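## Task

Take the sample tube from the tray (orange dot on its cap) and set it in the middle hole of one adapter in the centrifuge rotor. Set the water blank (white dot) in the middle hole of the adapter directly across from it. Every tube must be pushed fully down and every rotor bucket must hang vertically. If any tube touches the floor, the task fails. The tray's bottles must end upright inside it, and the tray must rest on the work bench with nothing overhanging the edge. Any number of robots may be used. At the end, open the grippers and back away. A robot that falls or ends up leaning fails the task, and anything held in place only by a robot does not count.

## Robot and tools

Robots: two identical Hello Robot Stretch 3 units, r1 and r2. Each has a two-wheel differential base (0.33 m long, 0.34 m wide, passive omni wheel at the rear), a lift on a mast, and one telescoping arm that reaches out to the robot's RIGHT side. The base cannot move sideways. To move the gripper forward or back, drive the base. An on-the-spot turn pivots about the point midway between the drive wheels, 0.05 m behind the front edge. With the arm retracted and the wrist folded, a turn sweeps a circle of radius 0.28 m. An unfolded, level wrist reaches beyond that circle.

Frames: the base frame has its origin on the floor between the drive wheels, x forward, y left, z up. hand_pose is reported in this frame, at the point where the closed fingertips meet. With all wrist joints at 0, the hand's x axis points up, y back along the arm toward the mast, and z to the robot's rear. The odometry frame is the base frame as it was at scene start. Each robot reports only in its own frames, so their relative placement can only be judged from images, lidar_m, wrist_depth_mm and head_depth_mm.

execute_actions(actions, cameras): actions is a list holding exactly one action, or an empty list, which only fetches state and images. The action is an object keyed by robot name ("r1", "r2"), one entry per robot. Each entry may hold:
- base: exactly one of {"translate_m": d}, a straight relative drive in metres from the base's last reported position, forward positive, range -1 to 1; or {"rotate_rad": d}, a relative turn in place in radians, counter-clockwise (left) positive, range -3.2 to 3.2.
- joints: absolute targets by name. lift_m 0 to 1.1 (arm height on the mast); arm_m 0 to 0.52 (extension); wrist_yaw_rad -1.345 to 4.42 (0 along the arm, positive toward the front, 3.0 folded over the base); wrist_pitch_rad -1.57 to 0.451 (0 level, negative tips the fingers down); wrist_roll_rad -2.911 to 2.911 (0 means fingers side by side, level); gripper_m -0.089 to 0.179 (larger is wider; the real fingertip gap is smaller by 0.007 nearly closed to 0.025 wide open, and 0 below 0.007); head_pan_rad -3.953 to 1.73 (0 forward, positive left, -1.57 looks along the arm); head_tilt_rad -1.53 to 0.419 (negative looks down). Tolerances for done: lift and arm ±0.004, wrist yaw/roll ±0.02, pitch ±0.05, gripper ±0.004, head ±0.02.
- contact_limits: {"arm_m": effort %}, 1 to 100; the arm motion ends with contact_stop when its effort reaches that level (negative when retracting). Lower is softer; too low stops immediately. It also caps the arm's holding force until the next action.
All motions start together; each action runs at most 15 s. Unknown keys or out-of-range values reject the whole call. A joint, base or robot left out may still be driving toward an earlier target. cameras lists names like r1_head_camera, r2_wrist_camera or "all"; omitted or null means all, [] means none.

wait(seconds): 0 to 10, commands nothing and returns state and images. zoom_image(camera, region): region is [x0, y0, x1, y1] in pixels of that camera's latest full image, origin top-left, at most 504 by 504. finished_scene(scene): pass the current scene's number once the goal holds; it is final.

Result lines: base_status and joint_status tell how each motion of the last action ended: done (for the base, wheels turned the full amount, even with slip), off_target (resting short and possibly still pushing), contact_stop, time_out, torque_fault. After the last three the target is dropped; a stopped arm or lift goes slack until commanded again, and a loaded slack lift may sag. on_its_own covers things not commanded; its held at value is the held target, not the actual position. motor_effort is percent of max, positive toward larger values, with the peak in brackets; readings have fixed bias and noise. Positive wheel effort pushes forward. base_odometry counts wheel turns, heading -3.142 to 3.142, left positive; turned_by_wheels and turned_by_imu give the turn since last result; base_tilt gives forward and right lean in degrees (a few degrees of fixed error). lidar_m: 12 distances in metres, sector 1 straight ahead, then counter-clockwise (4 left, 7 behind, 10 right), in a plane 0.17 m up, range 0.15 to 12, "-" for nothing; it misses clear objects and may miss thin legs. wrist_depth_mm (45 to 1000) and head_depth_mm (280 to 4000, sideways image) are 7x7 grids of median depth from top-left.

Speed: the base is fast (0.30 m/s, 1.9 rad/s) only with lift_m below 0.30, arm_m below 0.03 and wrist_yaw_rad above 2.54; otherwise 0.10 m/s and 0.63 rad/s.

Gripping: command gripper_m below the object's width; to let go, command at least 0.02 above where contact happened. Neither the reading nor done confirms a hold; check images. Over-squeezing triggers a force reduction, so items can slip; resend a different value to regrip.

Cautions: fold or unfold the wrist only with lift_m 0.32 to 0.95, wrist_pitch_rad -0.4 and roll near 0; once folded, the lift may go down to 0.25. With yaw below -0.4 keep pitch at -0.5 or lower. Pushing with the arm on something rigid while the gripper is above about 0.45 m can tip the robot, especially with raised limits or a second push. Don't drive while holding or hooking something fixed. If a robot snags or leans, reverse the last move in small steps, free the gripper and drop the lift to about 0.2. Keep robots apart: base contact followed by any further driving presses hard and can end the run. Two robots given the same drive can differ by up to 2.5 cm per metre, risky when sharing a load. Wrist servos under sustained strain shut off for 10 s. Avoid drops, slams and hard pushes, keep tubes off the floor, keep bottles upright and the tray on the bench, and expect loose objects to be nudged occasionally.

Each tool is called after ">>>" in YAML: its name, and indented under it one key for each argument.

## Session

>>> execute_actions:
  actions: []

Scene clock: 0.00 s.
r1.base_odometry: x=+0.000 y=+0.000 heading=+0.000 (m, m, rad; r1's odometry frame)
r1.turned_by_wheels: +0.000 (rad since the last result)
r1.turned_by_imu: +0.000 (rad since the last result)
r1.base_tilt: forward=-1.0 right=+0.3 (deg)
r1.lidar_m: 1.91 5.28 1.57 1.07 1.01 1.03 1.33 3.00 3.51 1.05 0.99 1.04
r1.head_depth_mm: 2162 3231 - - - 1368 2036 / 2153 3293 - - - 1430 2183 / 2174 3354 - - - 1722 2274 / 2207 3452 - - - 2739 2154 / 2228 3459 - - - 3186 2159 / 2232 3207 - - - 3150 2214 / 2268 3301 - - - 3112 2187
r1.base_status: not commanded
r1.joint_positions: lift_m=+0.304 arm_m=-0.002 wrist_yaw_rad=+2.817 wrist_pitch_rad=-0.593 wrist_roll_rad=-0.009 gripper_m=+0.037 head_pan_rad=+0.017 head_tilt_rad=+0.011
r1.joint_status: not commanded
r1.motor_effort: left_wheel=+0 right_wheel=+0 lift_m=+39 arm_m=-1 wrist_yaw_rad=+0 wrist_pitch_rad=+3 wrist_roll_rad=+0 gripper_m=+0 head_pan_rad=+1 head_tilt_rad=+1 (%)
r1.hand_pose: x=+0.0422 y=+0.0452 z=+0.2790 quat_wxyz=(+0.313, +0.697, +0.096, +0.637) (m; r1's base frame)
r1.wrist_depth_mm: - 959 - - - - - / - 795 789 788 800 822 813 / - 662 672 667 660 677 665 / 560 573 579 565 567 571 572 / 490 - - 490 513 491 501 / - - - 442 444 441 447 / - - - 397 396 397 400
r2.base_odometry: x=+0.000 y=+0.000 heading=+0.000 (m, m, rad; r2's odometry frame)
r2.turned_by_wheels: +0.000 (rad since the last result)
r2.turned_by_imu: +0.000 (rad since the last result)
r2.base_tilt: forward=+2.9 right=-1.0 (deg)
r2.lidar_m: 3.02 1.62 1.08 1.00 1.01 1.28 2.74 3.23 4.06 3.71 1.13 1.33
r2.head_depth_mm: 2171 3213 - - - 2770 2204 / 2195 3227 - - - 3087 2172 / 2185 3419 - - - 3084 2163 / 2216 3553 - - - 3043 2146 / 2225 3533 - - - 3043 2100 / 2257 3557 - - - 3000 2120 / 2257 3391 - - - 2924 2112
r2.base_status: not commanded
r2.joint_positions: lift_m=+0.477 arm_m=-0.003 wrist_yaw_rad=+3.127 wrist_pitch_rad=-0.451 wrist_roll_rad=+0.016 gripper_m=+0.037 head_pan_rad=-0.010 head_tilt_rad=-0.021
r2.joint_status: not commanded
r2.motor_effort: left_wheel=+1 right_wheel=-1 lift_m=+20 arm_m=+0 wrist_yaw_rad=+0 wrist_pitch_rad=+8 wrist_roll_rad=+1 gripper_m=+0 head_pan_rad=+0 head_tilt_rad=+2 (%)
r2.hand_pose: x=-0.0181 y=+0.0780 z=+0.4827 quat_wxyz=(+0.165, +0.695, +0.152, +0.683) (m; r2's base frame)
r2.wrist_depth_mm: 892 941 - - - - - / 977 - - - - - - / - - - - - - - / - - - - - - 975 / 884 875 868 861 843 828 807 / 743 734 748 717 687 697 700 / 650 632 627 624 615 612 605
pictures: r1_head_camera (sideways: a quarter turn clockwise sets it upright), r1_nav_camera (sideways: a quarter turn counterclockwise sets it upright), r1_wrist_camera, r2_head_camera (sideways: a quarter turn clockwise sets it upright), r2_nav_camera (sideways: a quarter turn counterclockwise sets it upright), r2_wrist_camera
Images, in order (width x height): r1_head_camera 896x504, r1_nav_camera 672x504, r1_wrist_camera 644x364, r2_head_camera 896x504, r2_nav_camera 672x504, r2_wrist_camera 644x364.

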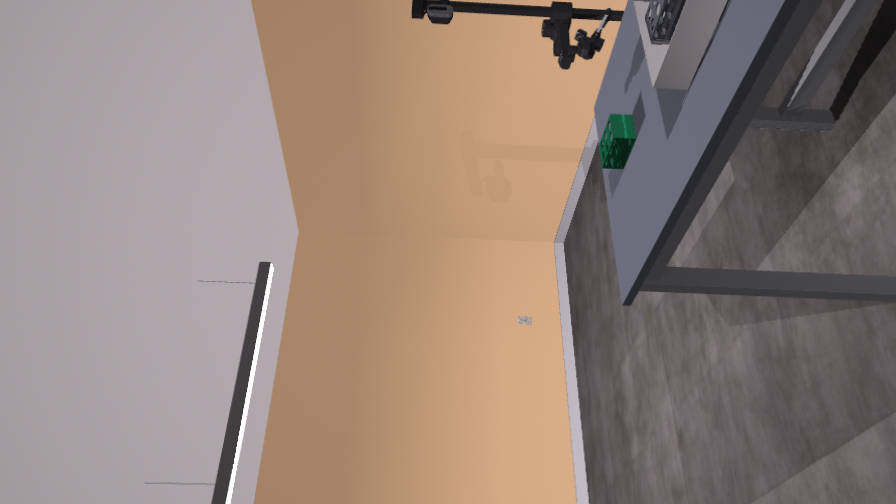

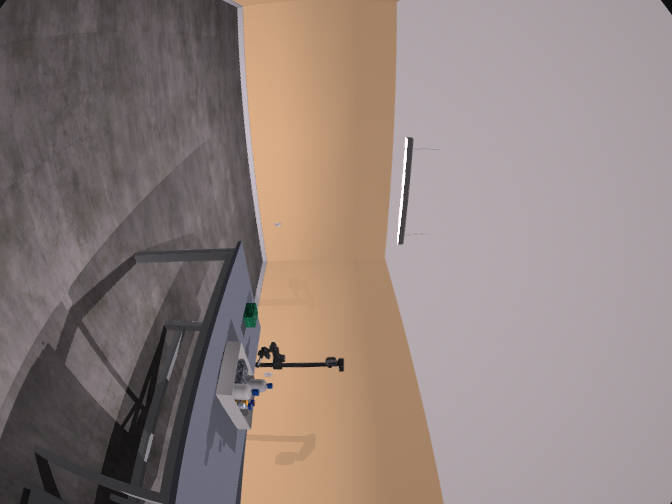

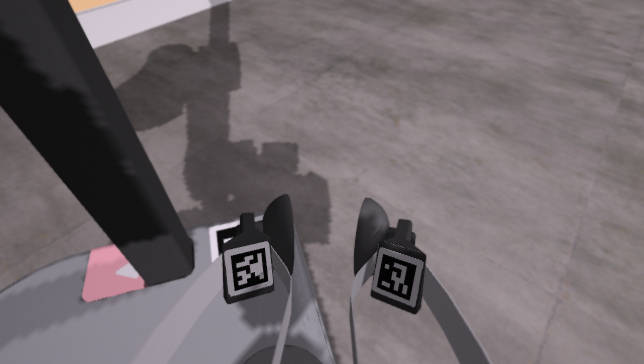

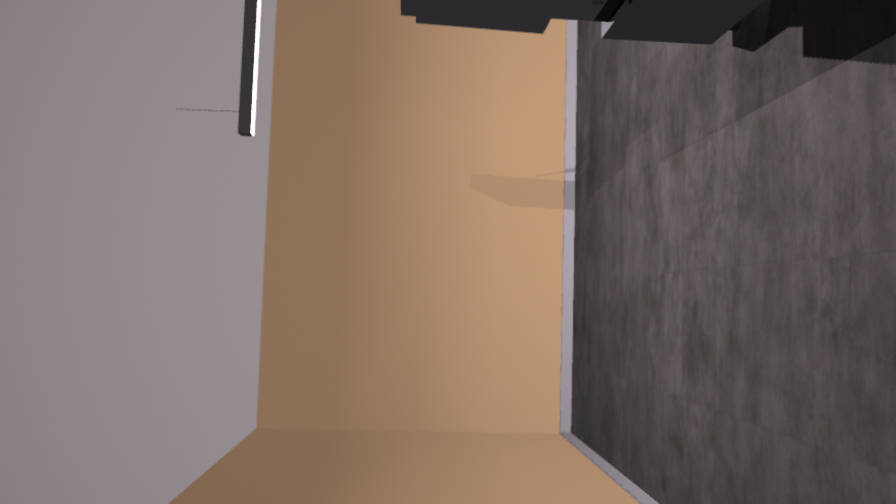

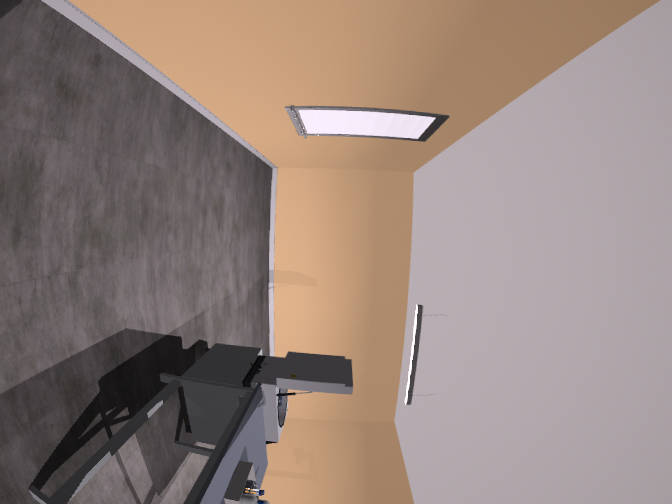

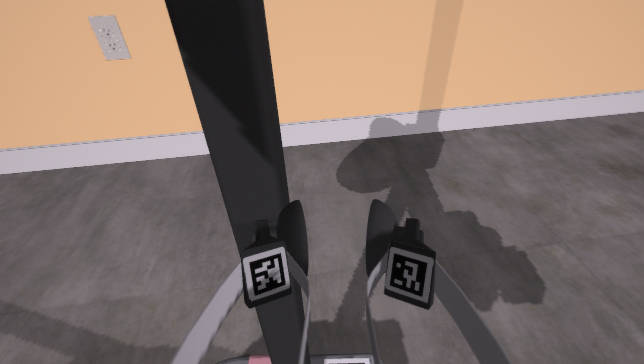

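>>> execute_actions:
  actions:
    - {"r1": {"base": {"rotate_rad": -0.2}, "joints": {"lift_m": 0.55, "wrist_pitch_rad": -0.4, "wrist_roll_rad": 0.0, "head_pan_rad": -0.3, "head_tilt_rad": -0.3}}, "r2": {"base": {"rotate_rad": -1.4}, "joints": {"lift_m": 0.285, "wrist_pitch_rad": -0.4, "head_pan_rad": 0.7, "head_tilt_rad": -0.25}}}
  cameras: ["r1_head_camera", "r1_nav_camera", "r2_head_camera", "r2_nav_camera"]

Scene clock: 123.20 s.
r1.base_odometry: x=+0.000 y=+0.000 heading=-0.200 (m, m, rad; r1's odometry frame)
r1.turned_by_wheels: -0.200 (rad since the last result)
r1.turned_by_imu: -0.204 (rad since the last result)
r1.base_tilt: forward=-1.0 right=+0.2 (deg)
r1.lidar_m: 1.91 5.28 2.10 1.19 1.01 1.01 1.16 1.95 3.44 1.16 0.99 0.99
r1.head_depth_mm: 3230 3383 3618 1643 1733 1875 1560 / 3369 3526 3760 1625 1136 1740 1465 / 3532 3682 3908 1611 1250 1920 1540 / 3730 3865 - 1596 2066 1902 1530 / 3824 - - 1446 2207 1896 1520 / - - - 1479 2298 1878 1509 / - - - 1546 2423 1874 1512
r1.base_status: done
r1.joint_positions: lift_m=+0.550 arm_m=-0.002 wrist_yaw_rad=+2.817 wrist_pitch_rad=-0.423 wrist_roll_rad=-0.003 gripper_m=+0.037 head_pan_rad=-0.293 head_tilt_rad=-0.296
r1.joint_status: all done
r1.motor_effort: left_wheel=+4(9) right_wheel=-3(6) lift_m=+49(51) arm_m=-1(1) wrist_yaw_rad=+1(1) wrist_pitch_rad=+6(8) wrist_roll_rad=+1(1) gripper_m=+0(0) head_pan_rad=-3(21) head_tilt_rad=-1(14) (%)
r1.hand_pose: x=+0.0501 y=+0.0687 z=+0.5611 quat_wxyz=(+0.258, +0.705, +0.035, +0.660) (m; r1's base frame)
r1.wrist_depth_mm: 912 - - - - - - / - - - - - - - / - - - - - - - / - - - - - - - / 882 916 924 924 953 938 934 / 778 - 761 805 793 806 795 / 691 666 683 689 693 694 697
r2.base_odometry: x=+0.000 y=+0.000 heading=-1.400 (m, m, rad; r2's odometry frame)
r2.turned_by_wheels: -1.400 (rad since the last result)
r2.turned_by_imu: -1.406 (rad since the last result)
r2.base_tilt: forward=+2.8 right=-1.0 (deg)
r2.lidar_m: 1.74 1.13 1.58 3.14 1.34 1.02 1.00 1.06 1.53 3.16 3.36 3.85
r2.head_depth_mm: 3612 3774 - - 1208 1996 1304 / - - - 1792 1346 2049 1513 / - - - 1656 2413 2032 1550 / - - - 1773 2652 2034 1607 / - - - 1928 2639 1960 1587 / - - - 2388 2428 2032 1586 / - - 2290 2439 2497 2021 1586
r2.base_status: done
r2.joint_positions: lift_m=+0.285 arm_m=-0.003 wrist_yaw_rad=+3.127 wrist_pitch_rad=-0.420 wrist_roll_rad=+0.016 gripper_m=+0.037 head_pan_rad=+0.693 head_tilt_rad=-0.248
r2.joint_status: all done
r2.motor_effort: left_wheel=+6(16) right_wheel=-2(5) lift_m=+16(19) arm_m=+0(0) wrist_yaw_rad=+1(1) wrist_pitch_rad=+9(11) wrist_roll_rad=+1(1) gripper_m=-1(1) head_pan_rad=+3(28) head_tilt_rad=-1(19) (%)
r2.hand_pose: x=-0.0181 y=+0.0820 z=+0.2975 quat_wxyz=(+0.154, +0.698, +0.141, +0.685) (m; r2's base frame)
r2.wrist_depth_mm: - - - - - - - / - - - - - - - / - - - 960 941 898 888 / 784 756 733 733 733 706 697 / 628 621 608 595 611 578 571 / 525 525 - 531 - 495 487 / 457 - - - 430 426 420
pictures: r1_head_camera (sideways: a quarter turn clockwise sets it upright), r1_nav_camera (sideways: a quarter turn counterclockwise sets it upright), r2_head_camera (sideways: a quarter turn clockwise sets it upright), r2_nav_camera (sideways: a quarter turn counterclockwise sets it upright)
Images, in order (width x height): r1_head_camera 896x504, r1_nav_camera 672x504, r2_head_camera 896x504, r2_nav_camera 672x504.

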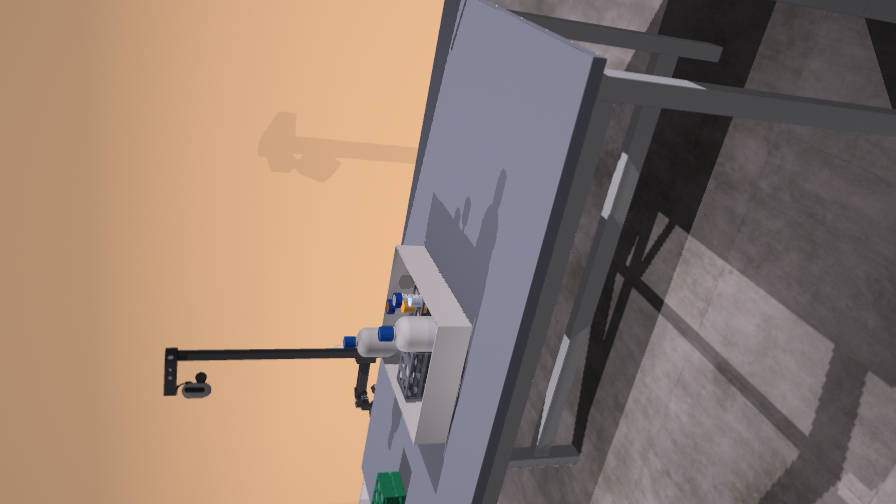

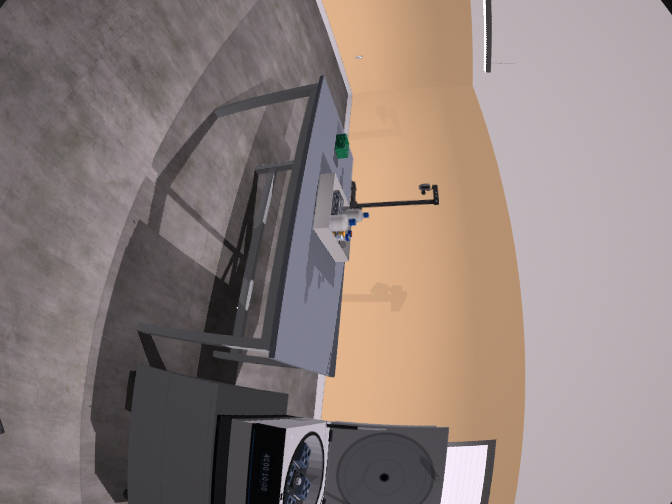

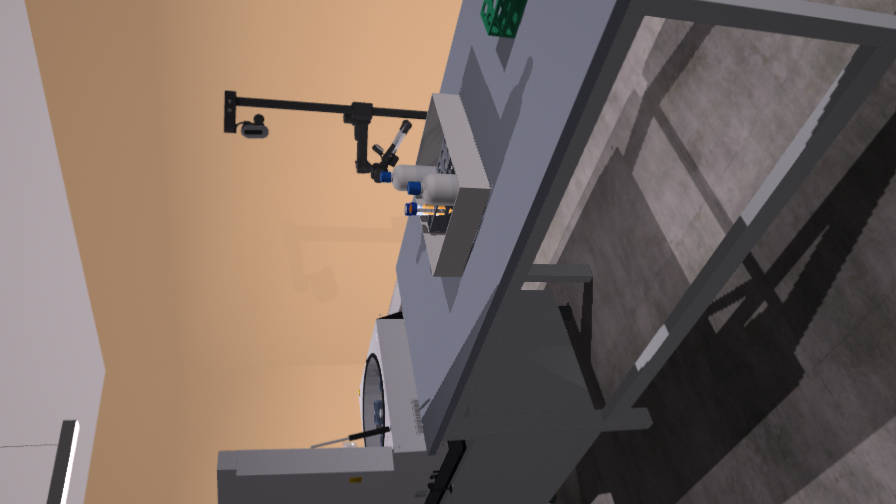

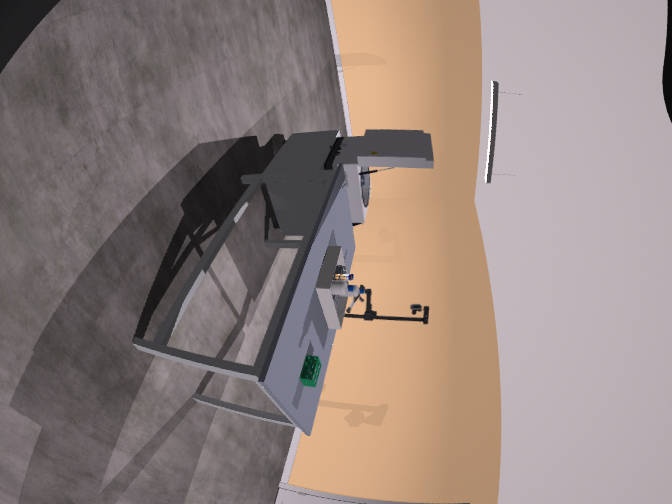

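>>> zoom_image:
  camera: "r1_head_camera"
  region: [320, 230, 500, 460]

>>> zoom_image:
  camera: "r2_head_camera"
  region: [340, 80, 520, 290]

Region (320, 230, 500, 460) of r1_head_camera's 896x504 image, scaled by 2.191, with more detail than that image has; it fills the left 394 columns of this view, and the rest is white.

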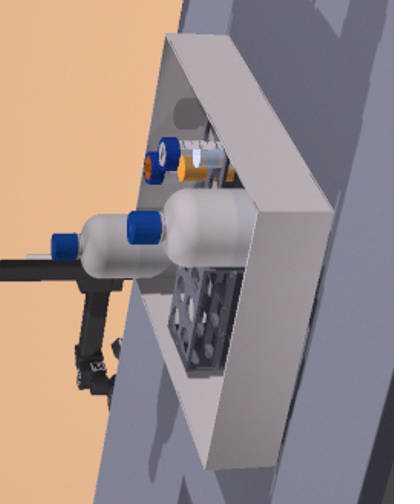

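Region (340, 80, 520, 290) of r2_head_camera's 896x504 image, scaled by 2.400, with more detail than that image has; it fills the left 432 columns of this view, and the rest is white.

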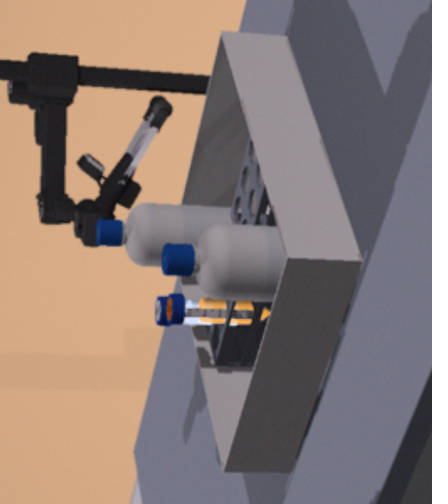

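>>> execute_actions:
  actions:
    - {"r1": {"base": {"translate_m": 0.35}, "joints": {"lift_m": 0.9, "wrist_yaw_rad": 0.0, "head_pan_rad": -1.27, "head_tilt_rad": -0.4}}, "r2": {"base": {"translate_m": 1.0}, "joints": {"head_pan_rad": 1.15, "head_tilt_rad": -0.3}}}
  cameras: ["r1_head_camera", "r2_head_camera", "r2_nav_camera"]

Scene clock: 199.23 s.
r1.base_odometry: x=+0.343 y=-0.069 heading=-0.200 (m, m, rad; r1's odometry frame)
r1.turned_by_wheels: +0.000 (rad since the last result)
r1.turned_by_imu: -0.001 (rad since the last result)
r1.base_tilt: forward=-1.0 right=+0.2 (deg)
r1.lidar_m: 1.61 1.57 2.59 1.49 1.27 1.26 1.45 2.45 3.69 0.86 0.76 0.77
r1.head_depth_mm: - - - 2922 1254 1378 - / 3761 - - 1166 1138 1253 1353 / 3528 3785 - 1252 1060 1155 1306 / 3203 1364 1470 1260 1007 1078 1205 / 1256 1298 1407 1237 974 1010 1108 / 1197 1239 1341 1257 1192 1044 1119 / 2927 3047 3277 2879 1394 1584 1383
r1.base_status: done
r1.joint_positions: lift_m=+0.900 arm_m=-0.002 wrist_yaw_rad=+0.003 wrist_pitch_rad=-0.423 wrist_roll_rad=-0.003 gripper_m=+0.037 head_pan_rad=-1.263 head_tilt_rad=-0.395
r1.joint_status: all done
r1.motor_effort: left_wheel=+3(9) right_wheel=-3(5) lift_m=+49(52) arm_m=-1(1) wrist_yaw_rad=-4(3) wrist_pitch_rad=+7(7) wrist_roll_rad=+1(1) gripper_m=-1(1) head_pan_rad=-3(33) head_tilt_rad=-1(8) (%)
r1.hand_pose: x=-0.0208 y=-0.3671 z=+0.9112 quat_wxyz=(+0.693, +0.150, -0.690, -0.147) (m; r1's base frame)
r1.wrist_depth_mm: 863 988 - - - - - / - 626 713 867 - - - / - 625 717 906 - - - / - 684 759 - - - - / - 679 785 - - - - / - 753 911 - - - - / - - - - - - -
r2.base_odometry: x=+0.170 y=-0.985 heading=-1.400 (m, m, rad; r2's odometry frame)
r2.turned_by_wheels: +0.000 (rad since the last result)
r2.turned_by_imu: +0.007 (rad since the last result)
r2.base_tilt: forward=+2.8 right=-1.1 (deg)
r2.lidar_m: 2.75 0.79 0.40 0.40 2.64 2.04 1.99 2.12 3.06 3.24 3.47 2.81
r2.head_depth_mm: - - - - 1096 769 645 / - - - - 1090 769 644 / - - - 1346 1087 809 643 / - - - 1648 1068 807 642 / - - - 1648 1058 804 640 / - - 2357 1641 1073 803 638 / - - - 3545 2312 1822 1477
r2.base_status: done
r2.joint_positions: lift_m=+0.285 arm_m=-0.003 wrist_yaw_rad=+3.127 wrist_pitch_rad=-0.420 wrist_roll_rad=+0.016 gripper_m=+0.037 head_pan_rad=+1.143 head_tilt_rad=-0.296
r2.joint_status: all done
r2.motor_effort: left_wheel=+5(18) right_wheel=-2(4) lift_m=+15(15) arm_m=+0(0) wrist_yaw_rad=+0(1) wrist_pitch_rad=+10(10) wrist_roll_rad=+0(1) gripper_m=+0(0) head_pan_rad=+2(18) head_tilt_rad=-2(6) (%)
r2.hand_pose: x=-0.0181 y=+0.0821 z=+0.2976 quat_wxyz=(+0.154, +0.698, +0.141, +0.685) (m; r2's base frame)
r2.wrist_depth_mm: - - - - 409 - - / - - - - 450 - - / - - - 953 839 919 901 / 778 764 742 742 656 702 691 / 634 615 607 599 586 584 569 / 525 518 - 528 - 493 484 / 458 - - - 428 426 426
pictures: r1_head_camera (sideways: a quarter turn clockwise sets it upright), r2_head_camera (sideways: a quarter turn clockwise sets it upright), r2_nav_camera (sideways: a quarter turn counterclockwise sets it upright)
Images, in order (width x height): r1_head_camera 896x504, r2_head_camera 896x504, r2_nav_camera 672x504.

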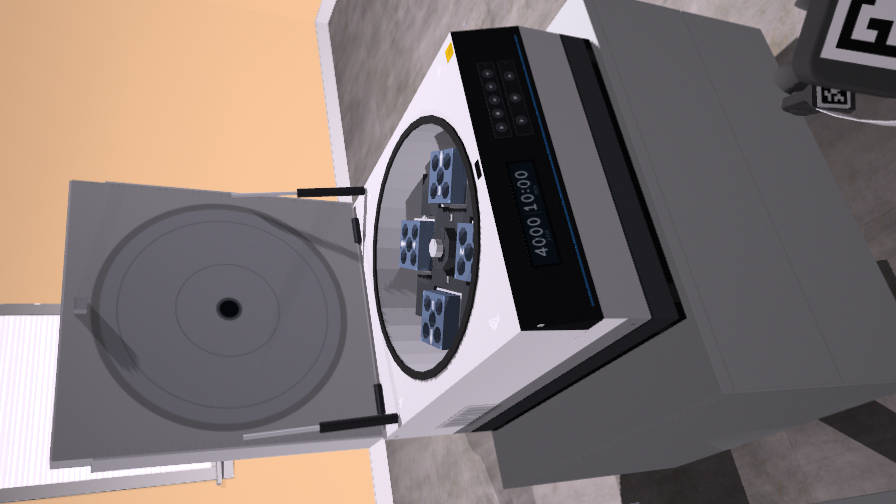

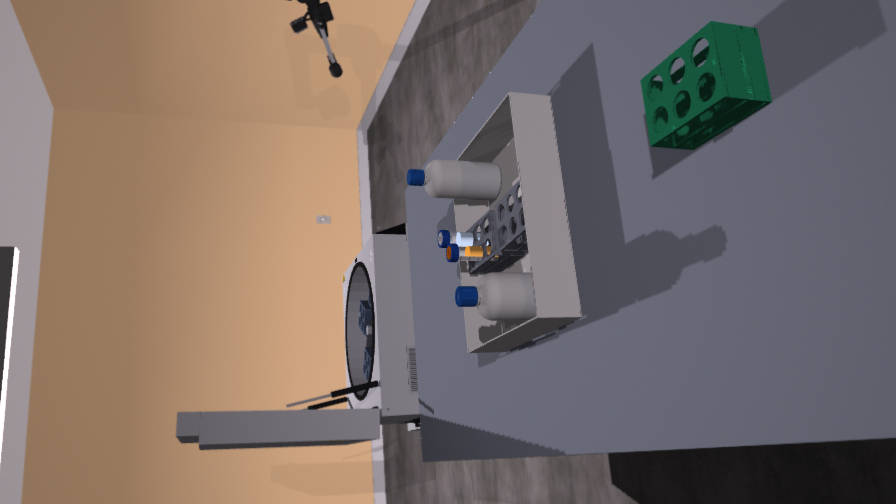

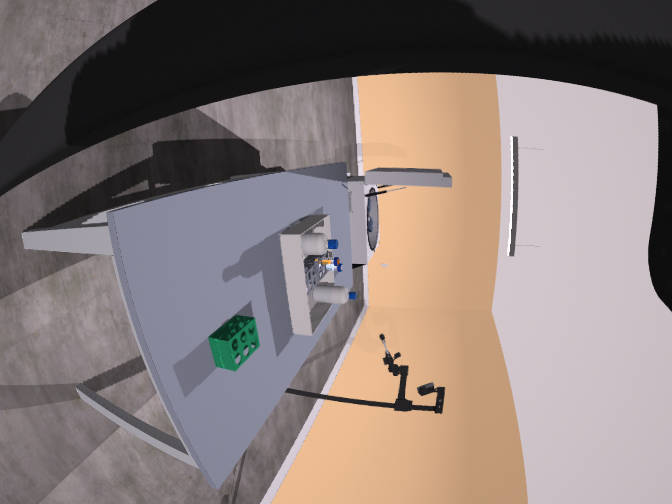

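>>> execute_actions:
  actions:
    - {"r1": {"base": {"translate_m": 0.71}, "joints": {"lift_m": 1.098, "wrist_pitch_rad": -1.57, "wrist_roll_rad": -0.785, "gripper_m": 0.07, "arm_m": 0.46, "head_pan_rad": -0.6, "head_tilt_rad": -0.6}}, "r2": {"base": {"translate_m": 0.96}, "joints": {"head_pan_rad": 1.7, "head_tilt_rad": -0.3}}}
  cameras: ["r1_head_camera", "r1_wrist_camera", "r2_head_camera"]

Scene clock: 327.73 s.
r1.base_odometry: x=+1.039 y=-0.210 heading=-0.200 (m, m, rad; r1's odometry frame)
r1.turned_by_wheels: +0.000 (rad since the last result)
r1.turned_by_imu: -0.002 (rad since the last result)
r1.base_tilt: forward=-1.1 right=+0.3 (deg)
r1.lidar_m: 1.03 0.91 1.21 2.09 1.78 1.78 2.03 3.42 0.56 0.58 0.91 0.90
r1.head_depth_mm: 2506 2751 2903 895 720 602 518 / 2557 2783 2838 893 718 599 517 / 2596 2832 2829 860 696 596 515 / 2603 2930 2816 730 553 580 514 / 2665 2915 2824 876 687 588 511 / 2707 2999 1101 818 702 593 511 / 2753 3075 2759 813 700 590 510
r1.base_status: done
r1.joint_positions: lift_m=+1.098 arm_m=+0.460 wrist_yaw_rad=+0.001 wrist_pitch_rad=-1.561 wrist_roll_rad=-0.783 gripper_m=+0.070 head_pan_rad=-0.607 head_tilt_rad=-0.592
r1.joint_status: all done
r1.motor_effort: left_wheel=+3(9) right_wheel=-3(4) lift_m=+48(45) arm_m=+3(4) wrist_yaw_rad=-1(3) wrist_pitch_rad=-2(6) wrist_roll_rad=+0(1) gripper_m=+1(95) head_pan_rad=+4(29) head_tilt_rad=-2(14) (%)
r1.hand_pose: x=-0.0215 y=-0.5831 z=+0.9798 quat_wxyz=(+0.656, +0.650, -0.272, -0.270) (m; r1's base frame)
r1.wrist_depth_mm: 351 351 346 343 344 535 462 / 364 358 354 356 355 548 460 / 375 374 371 367 365 570 464 / 387 385 381 376 377 584 462 / 401 397 393 391 395 - 468 / 420 417 - 408 407 - - / - - - - - - -
r2.base_odometry: x=+0.334 y=-1.931 heading=-1.400 (m, m, rad; r2's odometry frame)
r2.turned_by_wheels: +0.000 (rad since the last result)
r2.turned_by_imu: +0.006 (rad since the last result)
r2.base_tilt: forward=+2.9 right=-1.0 (deg)
r2.lidar_m: 1.79 1.94 2.83 1.18 1.13 0.91 2.94 3.14 3.39 3.33 2.40 1.84
r2.head_depth_mm: - 1300 - - 2593 1918 1321 / - - - 3434 2448 1926 1437 / - - - 1799 1934 1913 1531 / - - 2552 1650 1087 1716 1527 / - - 2155 1338 1042 808 681 / - - - 1644 1044 800 640 / - - - 1623 - - -
r2.base_status: done
r2.joint_positions: lift_m=+0.285 arm_m=-0.003 wrist_yaw_rad=+3.127 wrist_pitch_rad=-0.420 wrist_roll_rad=+0.016 gripper_m=+0.037 head_pan_rad=+1.693 head_tilt_rad=-0.297
r2.joint_status: all done
r2.motor_effort: left_wheel=+3(16) right_wheel=-2(3) lift_m=+16(15) arm_m=-1(1) wrist_yaw_rad=+0(0) wrist_pitch_rad=+10(10) wrist_roll_rad=+0(1) gripper_m=+0(0) head_pan_rad=+2(20) head_tilt_rad=-2(0) (%)
r2.hand_pose: x=-0.0181 y=+0.0821 z=+0.2976 quat_wxyz=(+0.154, +0.698, +0.141, +0.685) (m; r2's base frame)
r2.wrist_depth_mm: - 353 - - - - - / - 393 - - - - - / - 938 - 950 941 924 883 / 773 765 477 743 720 710 688 / 632 613 549 602 605 586 565 / 524 520 - 529 - 495 487 / 454 - - - 435 429 426
pictures: r1_head_camera (sideways: a quarter turn clockwise sets it upright), r1_wrist_camera, r2_head_camera (sideways: a quarter turn clockwise sets it upright)
Images, in order (width x height): r1_head_camera 896x504, r1_wrist_camera 644x364, r2_head_camera 896x504.

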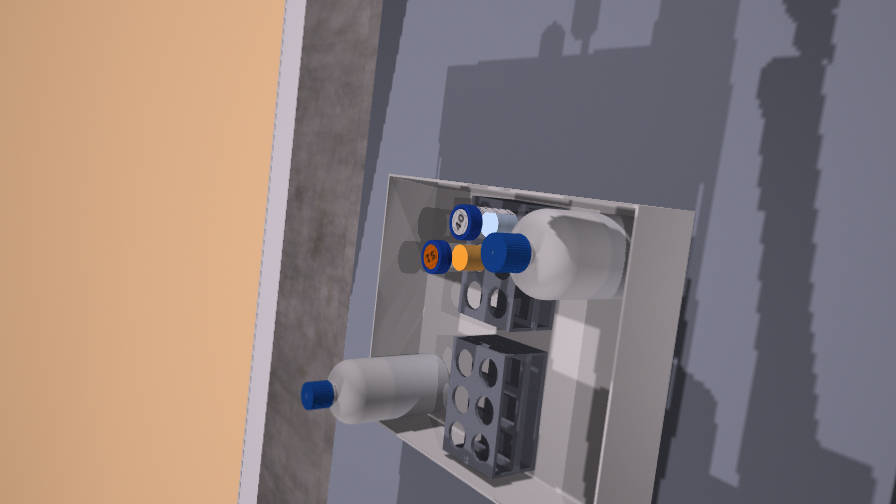

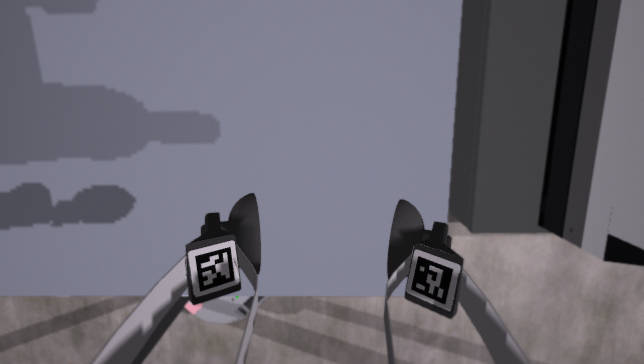

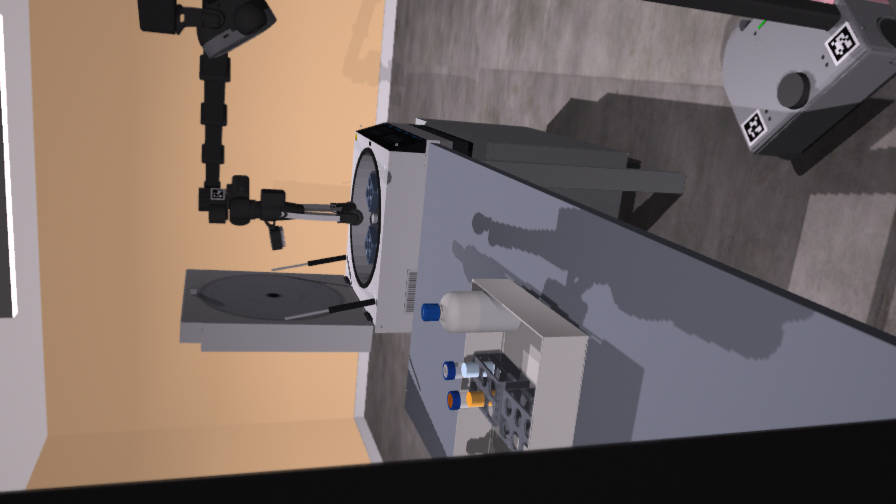

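>>> execute_actions:
  actions:
    - {"r1": {"base": {"rotate_rad": 0.969}, "joints": {"arm_m": 0.452, "head_pan_rad": -1.5, "head_tilt_rad": -0.6}}, "r2": {"base": {"rotate_rad": -1.65}, "joints": {"head_pan_rad": -2.6, "head_tilt_rad": -0.3}}}
  cameras: ["r1_head_camera", "r1_wrist_camera", "r2_head_camera"]

Scene clock: 378.33 s.
r1.base_odometry: x=+1.039 y=-0.210 heading=+0.769 (m, m, rad; r1's odometry frame)
r1.turned_by_wheels: +0.969 (rad since the last result)
r1.turned_by_imu: +0.982 (rad since the last result)
r1.base_tilt: forward=-1.0 right=+0.3 (deg)
r1.lidar_m: 1.15 2.15 1.79 1.78 1.96 3.09 0.73 0.56 0.91 0.90 1.00 0.91
r1.head_depth_mm: 2557 2730 2857 896 718 601 518 / - 2832 2812 864 716 598 515 / 2622 - 2848 716 564 584 515 / 2688 2984 2800 875 586 592 512 / 2754 3004 1059 784 705 594 513 / 2790 3119 2807 830 702 591 511 / 2887 3215 1144 870 647 591 520
r1.base_status: done
r1.joint_positions: lift_m=+1.098 arm_m=+0.452 wrist_yaw_rad=+0.001 wrist_pitch_rad=-1.561 wrist_roll_rad=-0.783 gripper_m=+0.070 head_pan_rad=-1.493 head_tilt_rad=-0.592
r1.joint_status: all done
r1.motor_effort: left_wheel=-2(8) right_wheel=+3(9) lift_m=+48(49) arm_m=-4(4) wrist_yaw_rad=-2(1) wrist_pitch_rad=-2(2) wrist_roll_rad=-1(1) gripper_m=+0(0) head_pan_rad=-3(33) head_tilt_rad=-2(0) (%)
r1.hand_pose: x=-0.0215 y=-0.5757 z=+0.9798 quat_wxyz=(+0.656, +0.650, -0.272, -0.270) (m; r1's base frame)
r1.wrist_depth_mm: 310 345 292 338 343 321 336 / 330 358 353 350 352 346 346 / 375 365 367 305 357 358 357 / 387 366 382 319 351 372 368 / 402 398 326 386 389 387 387 / - 414 258 408 407 404 394 / - 431 425 423 419 413 414
r2.base_odometry: x=+0.334 y=-1.931 heading=-3.049 (m, m, rad; r2's odometry frame)
r2.turned_by_wheels: -1.650 (rad since the last result)
r2.turned_by_imu: -1.654 (rad since the last result)
r2.base_tilt: forward=+2.9 right=-0.9 (deg)
r2.lidar_m: 3.32 2.54 1.86 1.79 1.90 2.64 1.20 0.39 0.91 2.94 3.09 3.44
r2.head_depth_mm: - 2083 2103 1690 1095 845 1492 / - - 1197 1554 1040 813 664 / - - - 1661 1079 811 644 / - - - 1657 1089 808 643 / 3745 - - - 1085 806 640 / 3398 3542 3761 3711 1086 777 640 / 3076 3197 3379 3414 1074 800 655
r2.base_status: done
r2.joint_positions: lift_m=+0.285 arm_m=-0.003 wrist_yaw_rad=+3.127 wrist_pitch_rad=-0.420 wrist_roll_rad=+0.016 gripper_m=+0.037 head_pan_rad=-2.593 head_tilt_rad=-0.297
r2.joint_status: all done
r2.motor_effort: left_wheel=+6(17) right_wheel=-3(7) lift_m=+15(15) arm_m=-1(1) wrist_yaw_rad=+1(0) wrist_pitch_rad=+9(10) wrist_roll_rad=+1(1) gripper_m=+0(0) head_pan_rad=-2(31) head_tilt_rad=-1(0) (%)
r2.hand_pose: x=-0.0181 y=+0.0820 z=+0.2976 quat_wxyz=(+0.154, +0.698, +0.141, +0.685) (m; r2's base frame)
r2.wrist_depth_mm: - - - - - - - / - - - - - - - / - 993 - 947 937 893 890 / 796 773 733 733 717 710 700 / 626 636 612 597 606 579 574 / 523 523 - 526 - 494 486 / 457 - - - 429 423 419
pictures: r1_head_camera (sideways: a quarter turn clockwise sets it upright), r1_wrist_camera, r2_head_camera (sideways: a quarter turn clockwise sets it upright)
Images, in order (width x height): r1_head_camera 896x504, r1_wrist_camera 644x364, r2_head_camera 896x504.

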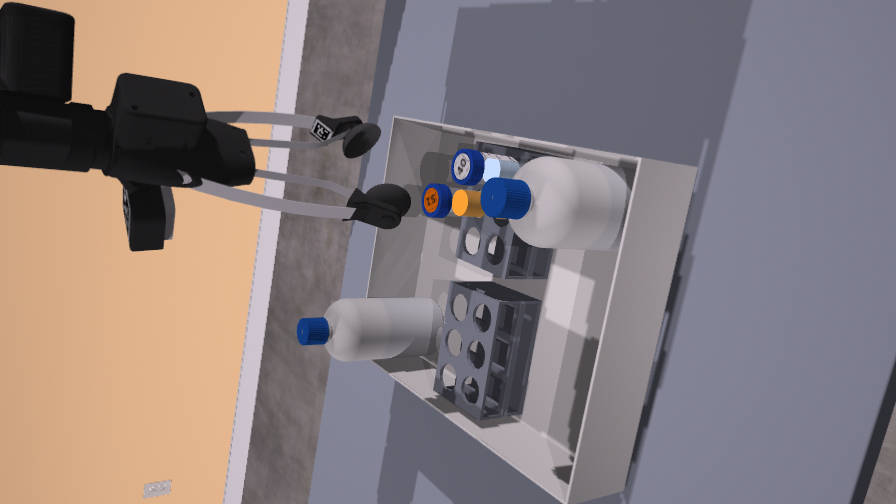

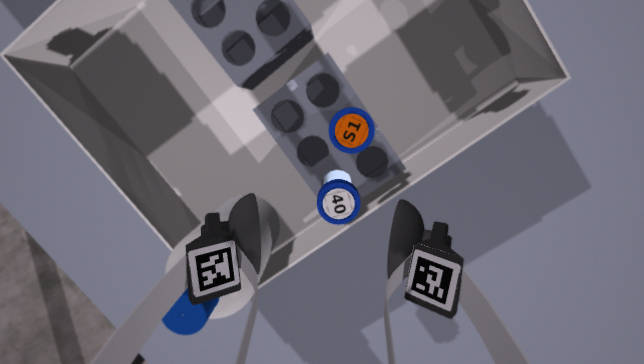

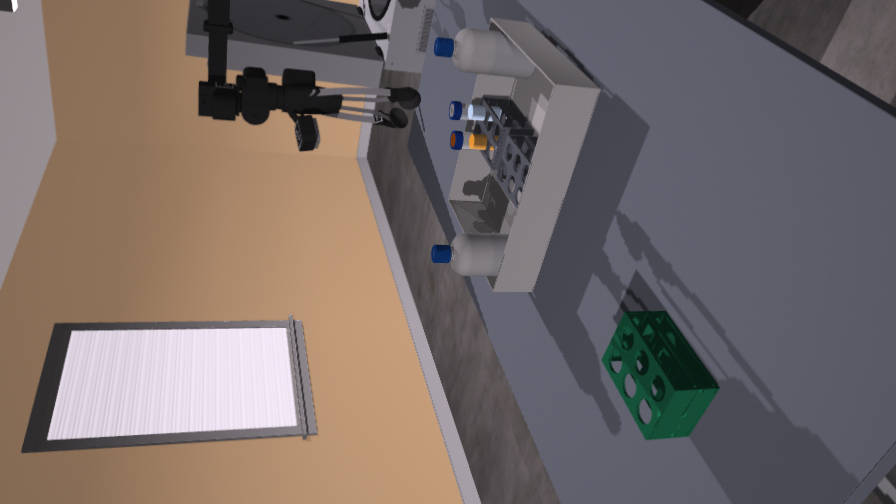

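>>> execute_actions:
  actions:
    - {"r1": {"base": {"rotate_rad": -0.019}, "joints": {"arm_m": 0.4545, "lift_m": 0.992, "wrist_roll_rad": -0.65}}, "r2": {"joints": {"lift_m": 0.39, "wrist_roll_rad": 0.0}}}
  cameras: ["r1_head_camera", "r1_wrist_camera", "r2_head_camera"]

Scene clock: 434.67 s.
r1.base_odometry: x=+1.039 y=-0.210 heading=+0.750 (m, m, rad; r1's odometry frame)
r1.turned_by_wheels: -0.019 (rad since the last result)
r1.turned_by_imu: -0.020 (rad since the last result)
r1.base_tilt: forward=-1.0 right=+0.4 (deg)
r1.lidar_m: 1.16 2.19 1.79 1.78 1.94 3.03 0.73 0.56 0.91 0.90 0.99 0.91
r1.head_depth_mm: 2435 2748 2848 893 717 603 517 / 2502 - 2706 888 714 599 516 / 2562 2873 - 840 574 585 514 / 2664 2918 2769 882 577 587 513 / 2764 2992 2690 809 705 594 512 / 2818 3074 2813 786 704 593 510 / 2870 3193 1140 870 648 592 520
r1.base_status: done
r1.joint_positions: lift_m=+0.992 arm_m=+0.454 wrist_yaw_rad=+0.001 wrist_pitch_rad=-1.561 wrist_roll_rad=-0.653 gripper_m=+0.070 head_pan_rad=-1.493 head_tilt_rad=-0.592
r1.joint_status: all done
r1.motor_effort: left_wheel=-1(5) right_wheel=+1(5) lift_m=+26(37) arm_m=+3(4) wrist_yaw_rad=-1(0) wrist_pitch_rad=-3(2) wrist_roll_rad=+2(2) gripper_m=+0(0) head_pan_rad=-2(3) head_tilt_rad=-2(2) (%)
r1.hand_pose: x=-0.0216 y=-0.5776 z=+0.8747 quat_wxyz=(+0.637, +0.631, -0.314, -0.312) (m; r1's base frame)
r1.wrist_depth_mm: 251 199 209 244 244 242 217 / 259 257 223 248 252 246 247 / 268 266 235 143 255 249 257 / 276 274 273 211 212 266 266 / 252 283 280 154 275 275 274 / 236 257 231 252 292 287 286 / 311 160 192 303 302 296 294
r2.base_odometry: x=+0.334 y=-1.931 heading=-3.049 (m, m, rad; r2's odometry frame)
r2.turned_by_wheels: +0.000 (rad since the last result)
r2.turned_by_imu: -0.001 (rad since the last result)
r2.base_tilt: forward=+2.9 right=-0.9 (deg)
r2.lidar_m: 3.30 2.54 1.86 1.79 1.90 2.64 1.21 0.39 0.91 2.94 3.08 3.43
r2.head_depth_mm: - 2145 2093 1681 1099 846 1488 / - - 1209 1550 1038 813 664 / - - - 1663 1080 813 643 / - - - 1661 1088 808 641 / 3796 - - - 1086 805 641 / 3357 3584 3725 3726 1079 776 639 / 3100 3260 3367 3382 1074 802 656
r2.base_status: not commanded
r2.joint_positions: lift_m=+0.390 arm_m=-0.003 wrist_yaw_rad=+3.127 wrist_pitch_rad=-0.419 wrist_roll_rad=+0.007 gripper_m=+0.037 head_pan_rad=-2.593 head_tilt_rad=-0.297
r2.joint_status: all done
r2.motor_effort: left_wheel=+6(5) right_wheel=-3(2) lift_m=+25(26) arm_m=+0(1) wrist_yaw_rad=+0(0) wrist_pitch_rad=+9(10) wrist_roll_rad=-2(1) gripper_m=+1(0) head_pan_rad=-2(3) head_tilt_rad=-1(1) (%)
r2.hand_pose: x=-0.0181 y=+0.0821 z=+0.4021 quat_wxyz=(+0.153, +0.695, +0.142, +0.688) (m; r2's base frame)
r2.wrist_depth_mm: - - - - - - - / - - - - - - - / - - - - - - - / 962 947 919 924 905 900 870 / 775 781 761 744 765 744 724 / 656 641 641 635 594 612 610 / 557 560 - - 545 540 530
pictures: r1_head_camera (sideways: a quarter turn clockwise sets it upright), r1_wrist_camera, r2_head_camera (sideways: a quarter turn clockwise sets it upright)
Images, in order (width x height): r1_head_camera 896x504, r1_wrist_camera 644x364, r2_head_camera 896x504.

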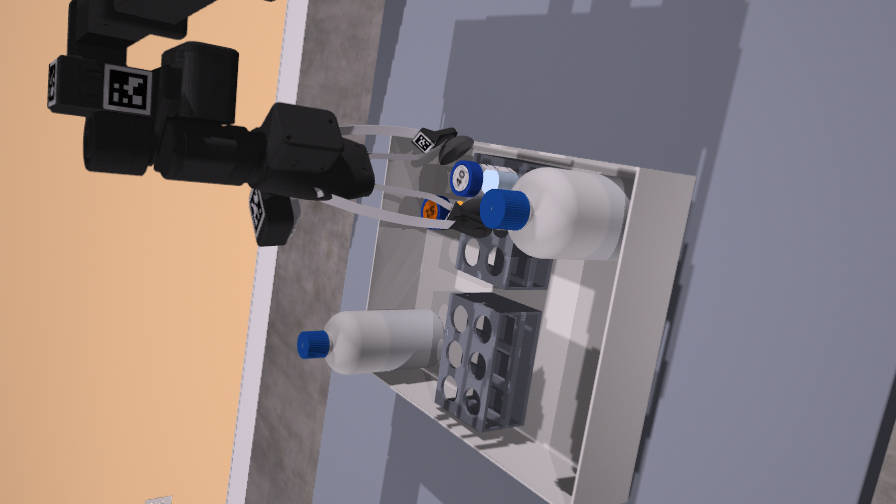

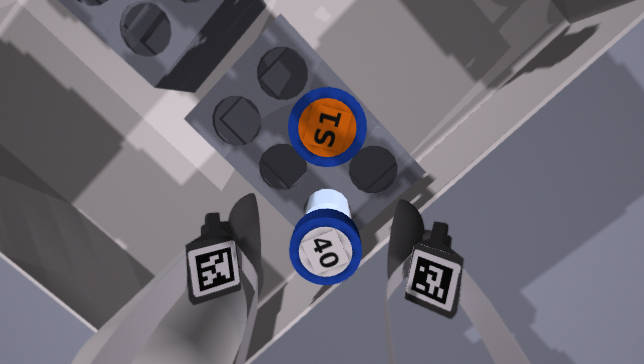

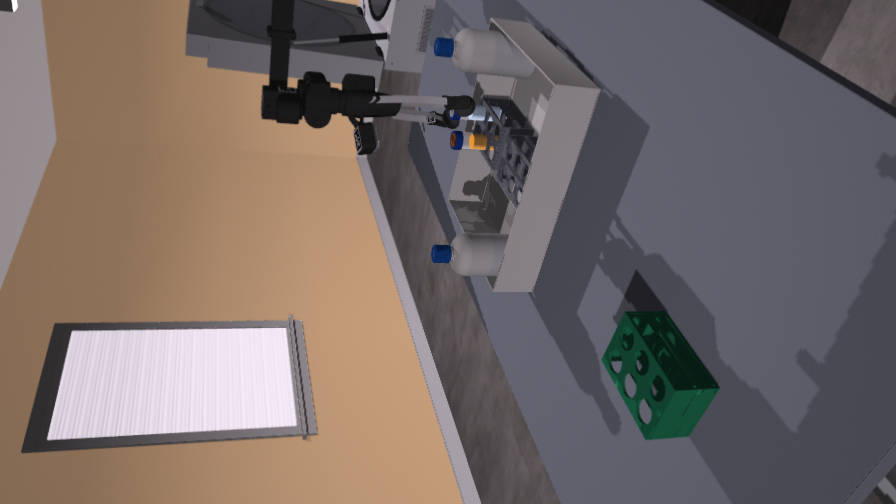

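>>> execute_actions:
  actions:
    - {"r1": {"joints": {"gripper_m": 0.0}}, "r2": {"joints": {"lift_m": 0.43, "wrist_yaw_rad": 2.3}}}
  cameras: []

>>> execute_actions:
  actions:
    - {"r1": {"joints": {"lift_m": 1.098}}, "r2": {"joints": {"lift_m": 0.535, "wrist_yaw_rad": 1.0}}}
  cameras: ["r1_wrist_camera", "r2_head_camera"]

Scene clock: 444.13 s.
r1.base_odometry: x=+1.039 y=-0.210 heading=+0.750 (m, m, rad; r1's odometry frame)
r1.turned_by_wheels: +0.000 (rad since the last result)
r1.turned_by_imu: -0.001 (rad since the last result)
r1.base_tilt: forward=-1.1 right=+0.2 (deg)
r1.lidar_m: 1.16 2.19 1.79 1.78 1.94 3.01 0.73 0.56 0.91 0.90 0.99 0.91
r1.head_depth_mm: 2464 2787 2878 897 717 602 517 / 2494 - 2738 879 718 601 515 / 2622 2908 - 711 575 585 514 / 2673 2951 2799 881 576 588 513 / 2698 3056 2703 810 707 593 512 / 2808 3057 2763 786 702 591 511 / 2894 3168 1142 869 647 590 519
r1.base_status: not commanded
r1.joint_positions: lift_m=+0.992 arm_m=+0.454 wrist_yaw_rad=+0.001 wrist_pitch_rad=-1.561 wrist_roll_rad=-0.653 gripper_m=+0.001 head_pan_rad=-1.493 head_tilt_rad=-0.592
r1.joint_status: all done
r1.motor_effort: left_wheel=-1(1) right_wheel=+1(1) lift_m=+26(26) arm_m=+3(3) wrist_yaw_rad=-1(1) wrist_pitch_rad=-2(2) wrist_roll_rad=+1(1) gripper_m=-21(100) head_pan_rad=-3(2) head_tilt_rad=-2(2) (%)
r1.hand_pose: x=-0.0216 y=-0.5776 z=+0.8747 quat_wxyz=(+0.637, +0.631, -0.314, -0.312) (m; r1's base frame)
r1.wrist_depth_mm: 251 198 208 244 243 240 217 / 261 257 223 248 251 247 248 / 269 266 235 143 257 249 258 / 274 274 272 211 212 267 265 / 251 285 281 152 277 277 275 / 236 243 224 237 289 286 285 / 314 158 198 303 301 297 296
r2.base_odometry: x=+0.334 y=-1.931 heading=-3.049 (m, m, rad; r2's odometry frame)
r2.turned_by_wheels: +0.000 (rad since the last result)
r2.turned_by_imu: -0.001 (rad since the last result)
r2.base_tilt: forward=+3.0 right=-1.1 (deg)
r2.lidar_m: 3.30 2.53 1.86 1.79 1.90 2.65 1.20 0.39 0.91 2.94 3.06 3.44
r2.head_depth_mm: - 2146 2085 1689 1095 846 1487 / - - 1205 1552 1043 815 665 / - - - 1665 1076 810 644 / - - - 1669 1093 807 643 / 3698 - - - 1084 807 640 / 3370 3535 3728 3742 1079 778 640 / 3109 3239 3394 3446 1074 803 654
r2.base_status: not commanded
r2.joint_positions: lift_m=+0.430 arm_m=-0.003 wrist_yaw_rad=+2.303 wrist_pitch_rad=-0.419 wrist_roll_rad=+0.006 gripper_m=+0.037 head_pan_rad=-2.593 head_tilt_rad=-0.297
r2.joint_status: all done
r2.motor_effort: left_wheel=+6(5) right_wheel=-3(3) lift_m=+25(26) arm_m=+0(0) wrist_yaw_rad=-2(2) wrist_pitch_rad=+9(10) wrist_roll_rad=-2(3) gripper_m=+0(1) head_pan_rad=-2(2) head_tilt_rad=-1(1) (%)
r2.hand_pose: x=+0.1455 y=+0.0077 z=+0.4421 quat_wxyz=(+0.416, +0.693, -0.148, +0.570) (m; r2's base frame)
r2.wrist_depth_mm: - - - - - - - / - - - - - - - / - - - - - - - / - - - 992 976 955 956 / 847 837 818 809 822 792 791 / 702 692 685 678 640 671 660 / 608 598 587 593 585 577 574
pictures: none
No camera images: the call's "cameras" was empty. Leave "cameras" out to get every camera's image.

Scene clock: 445.93 s.
r1.base_odometry: x=+1.039 y=-0.210 heading=+0.750 (m, m, rad; r1's odometry frame)
r1.turned_by_wheels: +0.000 (rad since the last result)
r1.turned_by_imu: +0.000 (rad since the last result)
r1.base_tilt: forward=-1.0 right=+0.3 (deg)
r1.lidar_m: 1.15 2.19 1.80 1.78 1.95 3.02 0.73 0.57 0.91 0.90 0.99 0.91
r1.head_depth_mm: 2549 2747 2851 896 717 602 518 / - 2841 2837 869 714 599 515 / 2626 - 2896 758 574 585 515 / 2670 2938 2811 874 577 588 513 / 2720 3011 2697 810 705 594 512 / 2795 3052 2763 786 702 591 510 / 2870 3202 1137 870 648 591 518
r1.base_status: not commanded
r1.joint_positions: lift_m=+1.098 arm_m=+0.454 wrist_yaw_rad=+0.001 wrist_pitch_rad=-1.561 wrist_roll_rad=-0.653 gripper_m=+0.001 head_pan_rad=-1.493 head_tilt_rad=-0.592
r1.joint_status: all done
r1.motor_effort: left_wheel=-1(1) right_wheel=+1(2) lift_m=+49(50) arm_m=+3(3) wrist_yaw_rad=-1(1) wrist_pitch_rad=-2(2) wrist_roll_rad=+2(1) gripper_m=-21(20) head_pan_rad=-2(2) head_tilt_rad=-2(2) (%)
r1.hand_pose: x=-0.0216 y=-0.5776 z=+0.9798 quat_wxyz=(+0.637, +0.631, -0.314, -0.312) (m; r1's base frame)
r1.wrist_depth_mm: 314 330 292 341 340 321 338 / 337 361 325 348 350 344 348 / 338 372 367 303 355 361 359 / 389 375 383 317 371 371 368 / 401 396 302 152 390 387 382 / - 415 256 409 402 400 396 / - 432 425 423 419 411 413
r2.base_odometry: x=+0.334 y=-1.931 heading=-3.049 (m, m, rad; r2's odometry frame)
r2.turned_by_wheels: +0.000 (rad since the last result)
r2.turned_by_imu: +0.000 (rad since the last result)
r2.base_tilt: forward=+3.0 right=-1.1 (deg)
r2.lidar_m: 3.31 2.53 1.86 1.79 1.90 2.64 1.20 0.39 0.91 2.94 3.09 3.42
r2.head_depth_mm: - 2075 2106 1682 1095 847 1502 / - - 1242 1551 1040 813 665 / - - - 1666 1082 813 644 / - - - 1653 1087 810 643 / 3757 - - - 1085 806 643 / 3370 3580 3661 3754 1083 776 639 / 3142 3232 3394 3408 1073 800 657
r2.base_status: not commanded
r2.joint_positions: lift_m=+0.535 arm_m=-0.003 wrist_yaw_rad=+1.003 wrist_pitch_rad=-0.419 wrist_roll_rad=+0.006 gripper_m=+0.037 head_pan_rad=-2.593 head_tilt_rad=-0.297
r2.joint_status: all done
r2.motor_effort: left_wheel=+6(6) right_wheel=-2(3) lift_m=+25(24) arm_m=-1(0) wrist_yaw_rad=-2(3) wrist_pitch_rad=+9(9) wrist_roll_rad=-2(2) gripper_m=-2(0) head_pan_rad=-3(2) head_tilt_rad=-1(1) (%)
r2.hand_pose: x=+0.1677 y=-0.2628 z=+0.5471 quat_wxyz=(+0.676, +0.462, -0.537, +0.202) (m; r2's base frame)
r2.wrist_depth_mm: - - - - - - - / - - - - - - - / - - - - - - - / - - - - - - - / - 963 993 964 983 972 944 / 826 837 824 816 776 792 798 / 723 714 704 706 703 689 690
pictures: r1_wrist_camera, r2_head_camera (sideways: a quarter turn clockwise sets it upright)
Images, in order (width x height): r1_wrist_camera 644x364, r2_head_camera 896x504.

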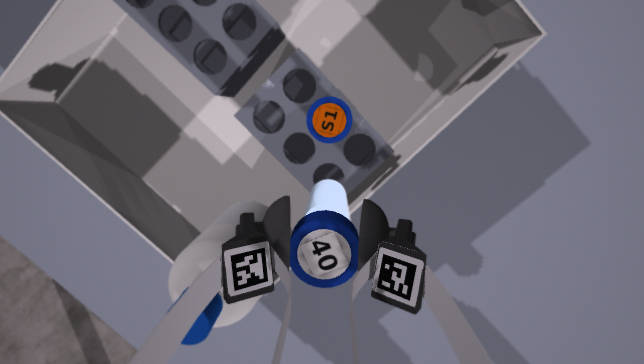

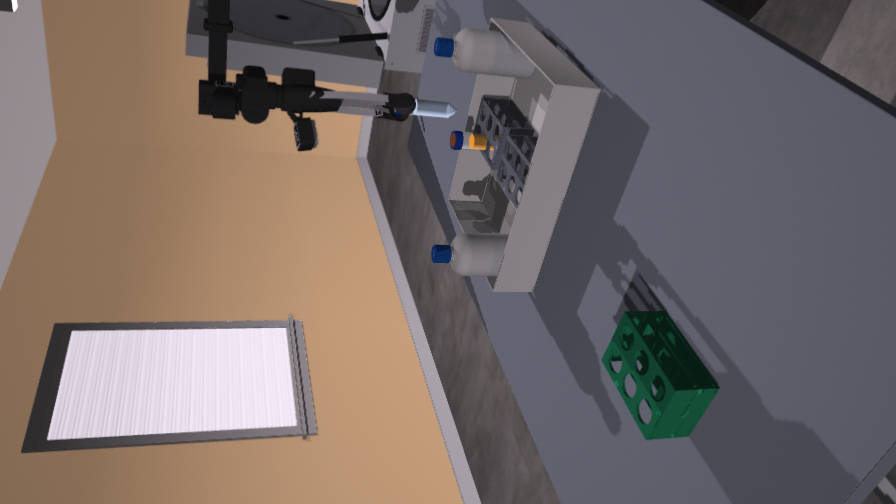

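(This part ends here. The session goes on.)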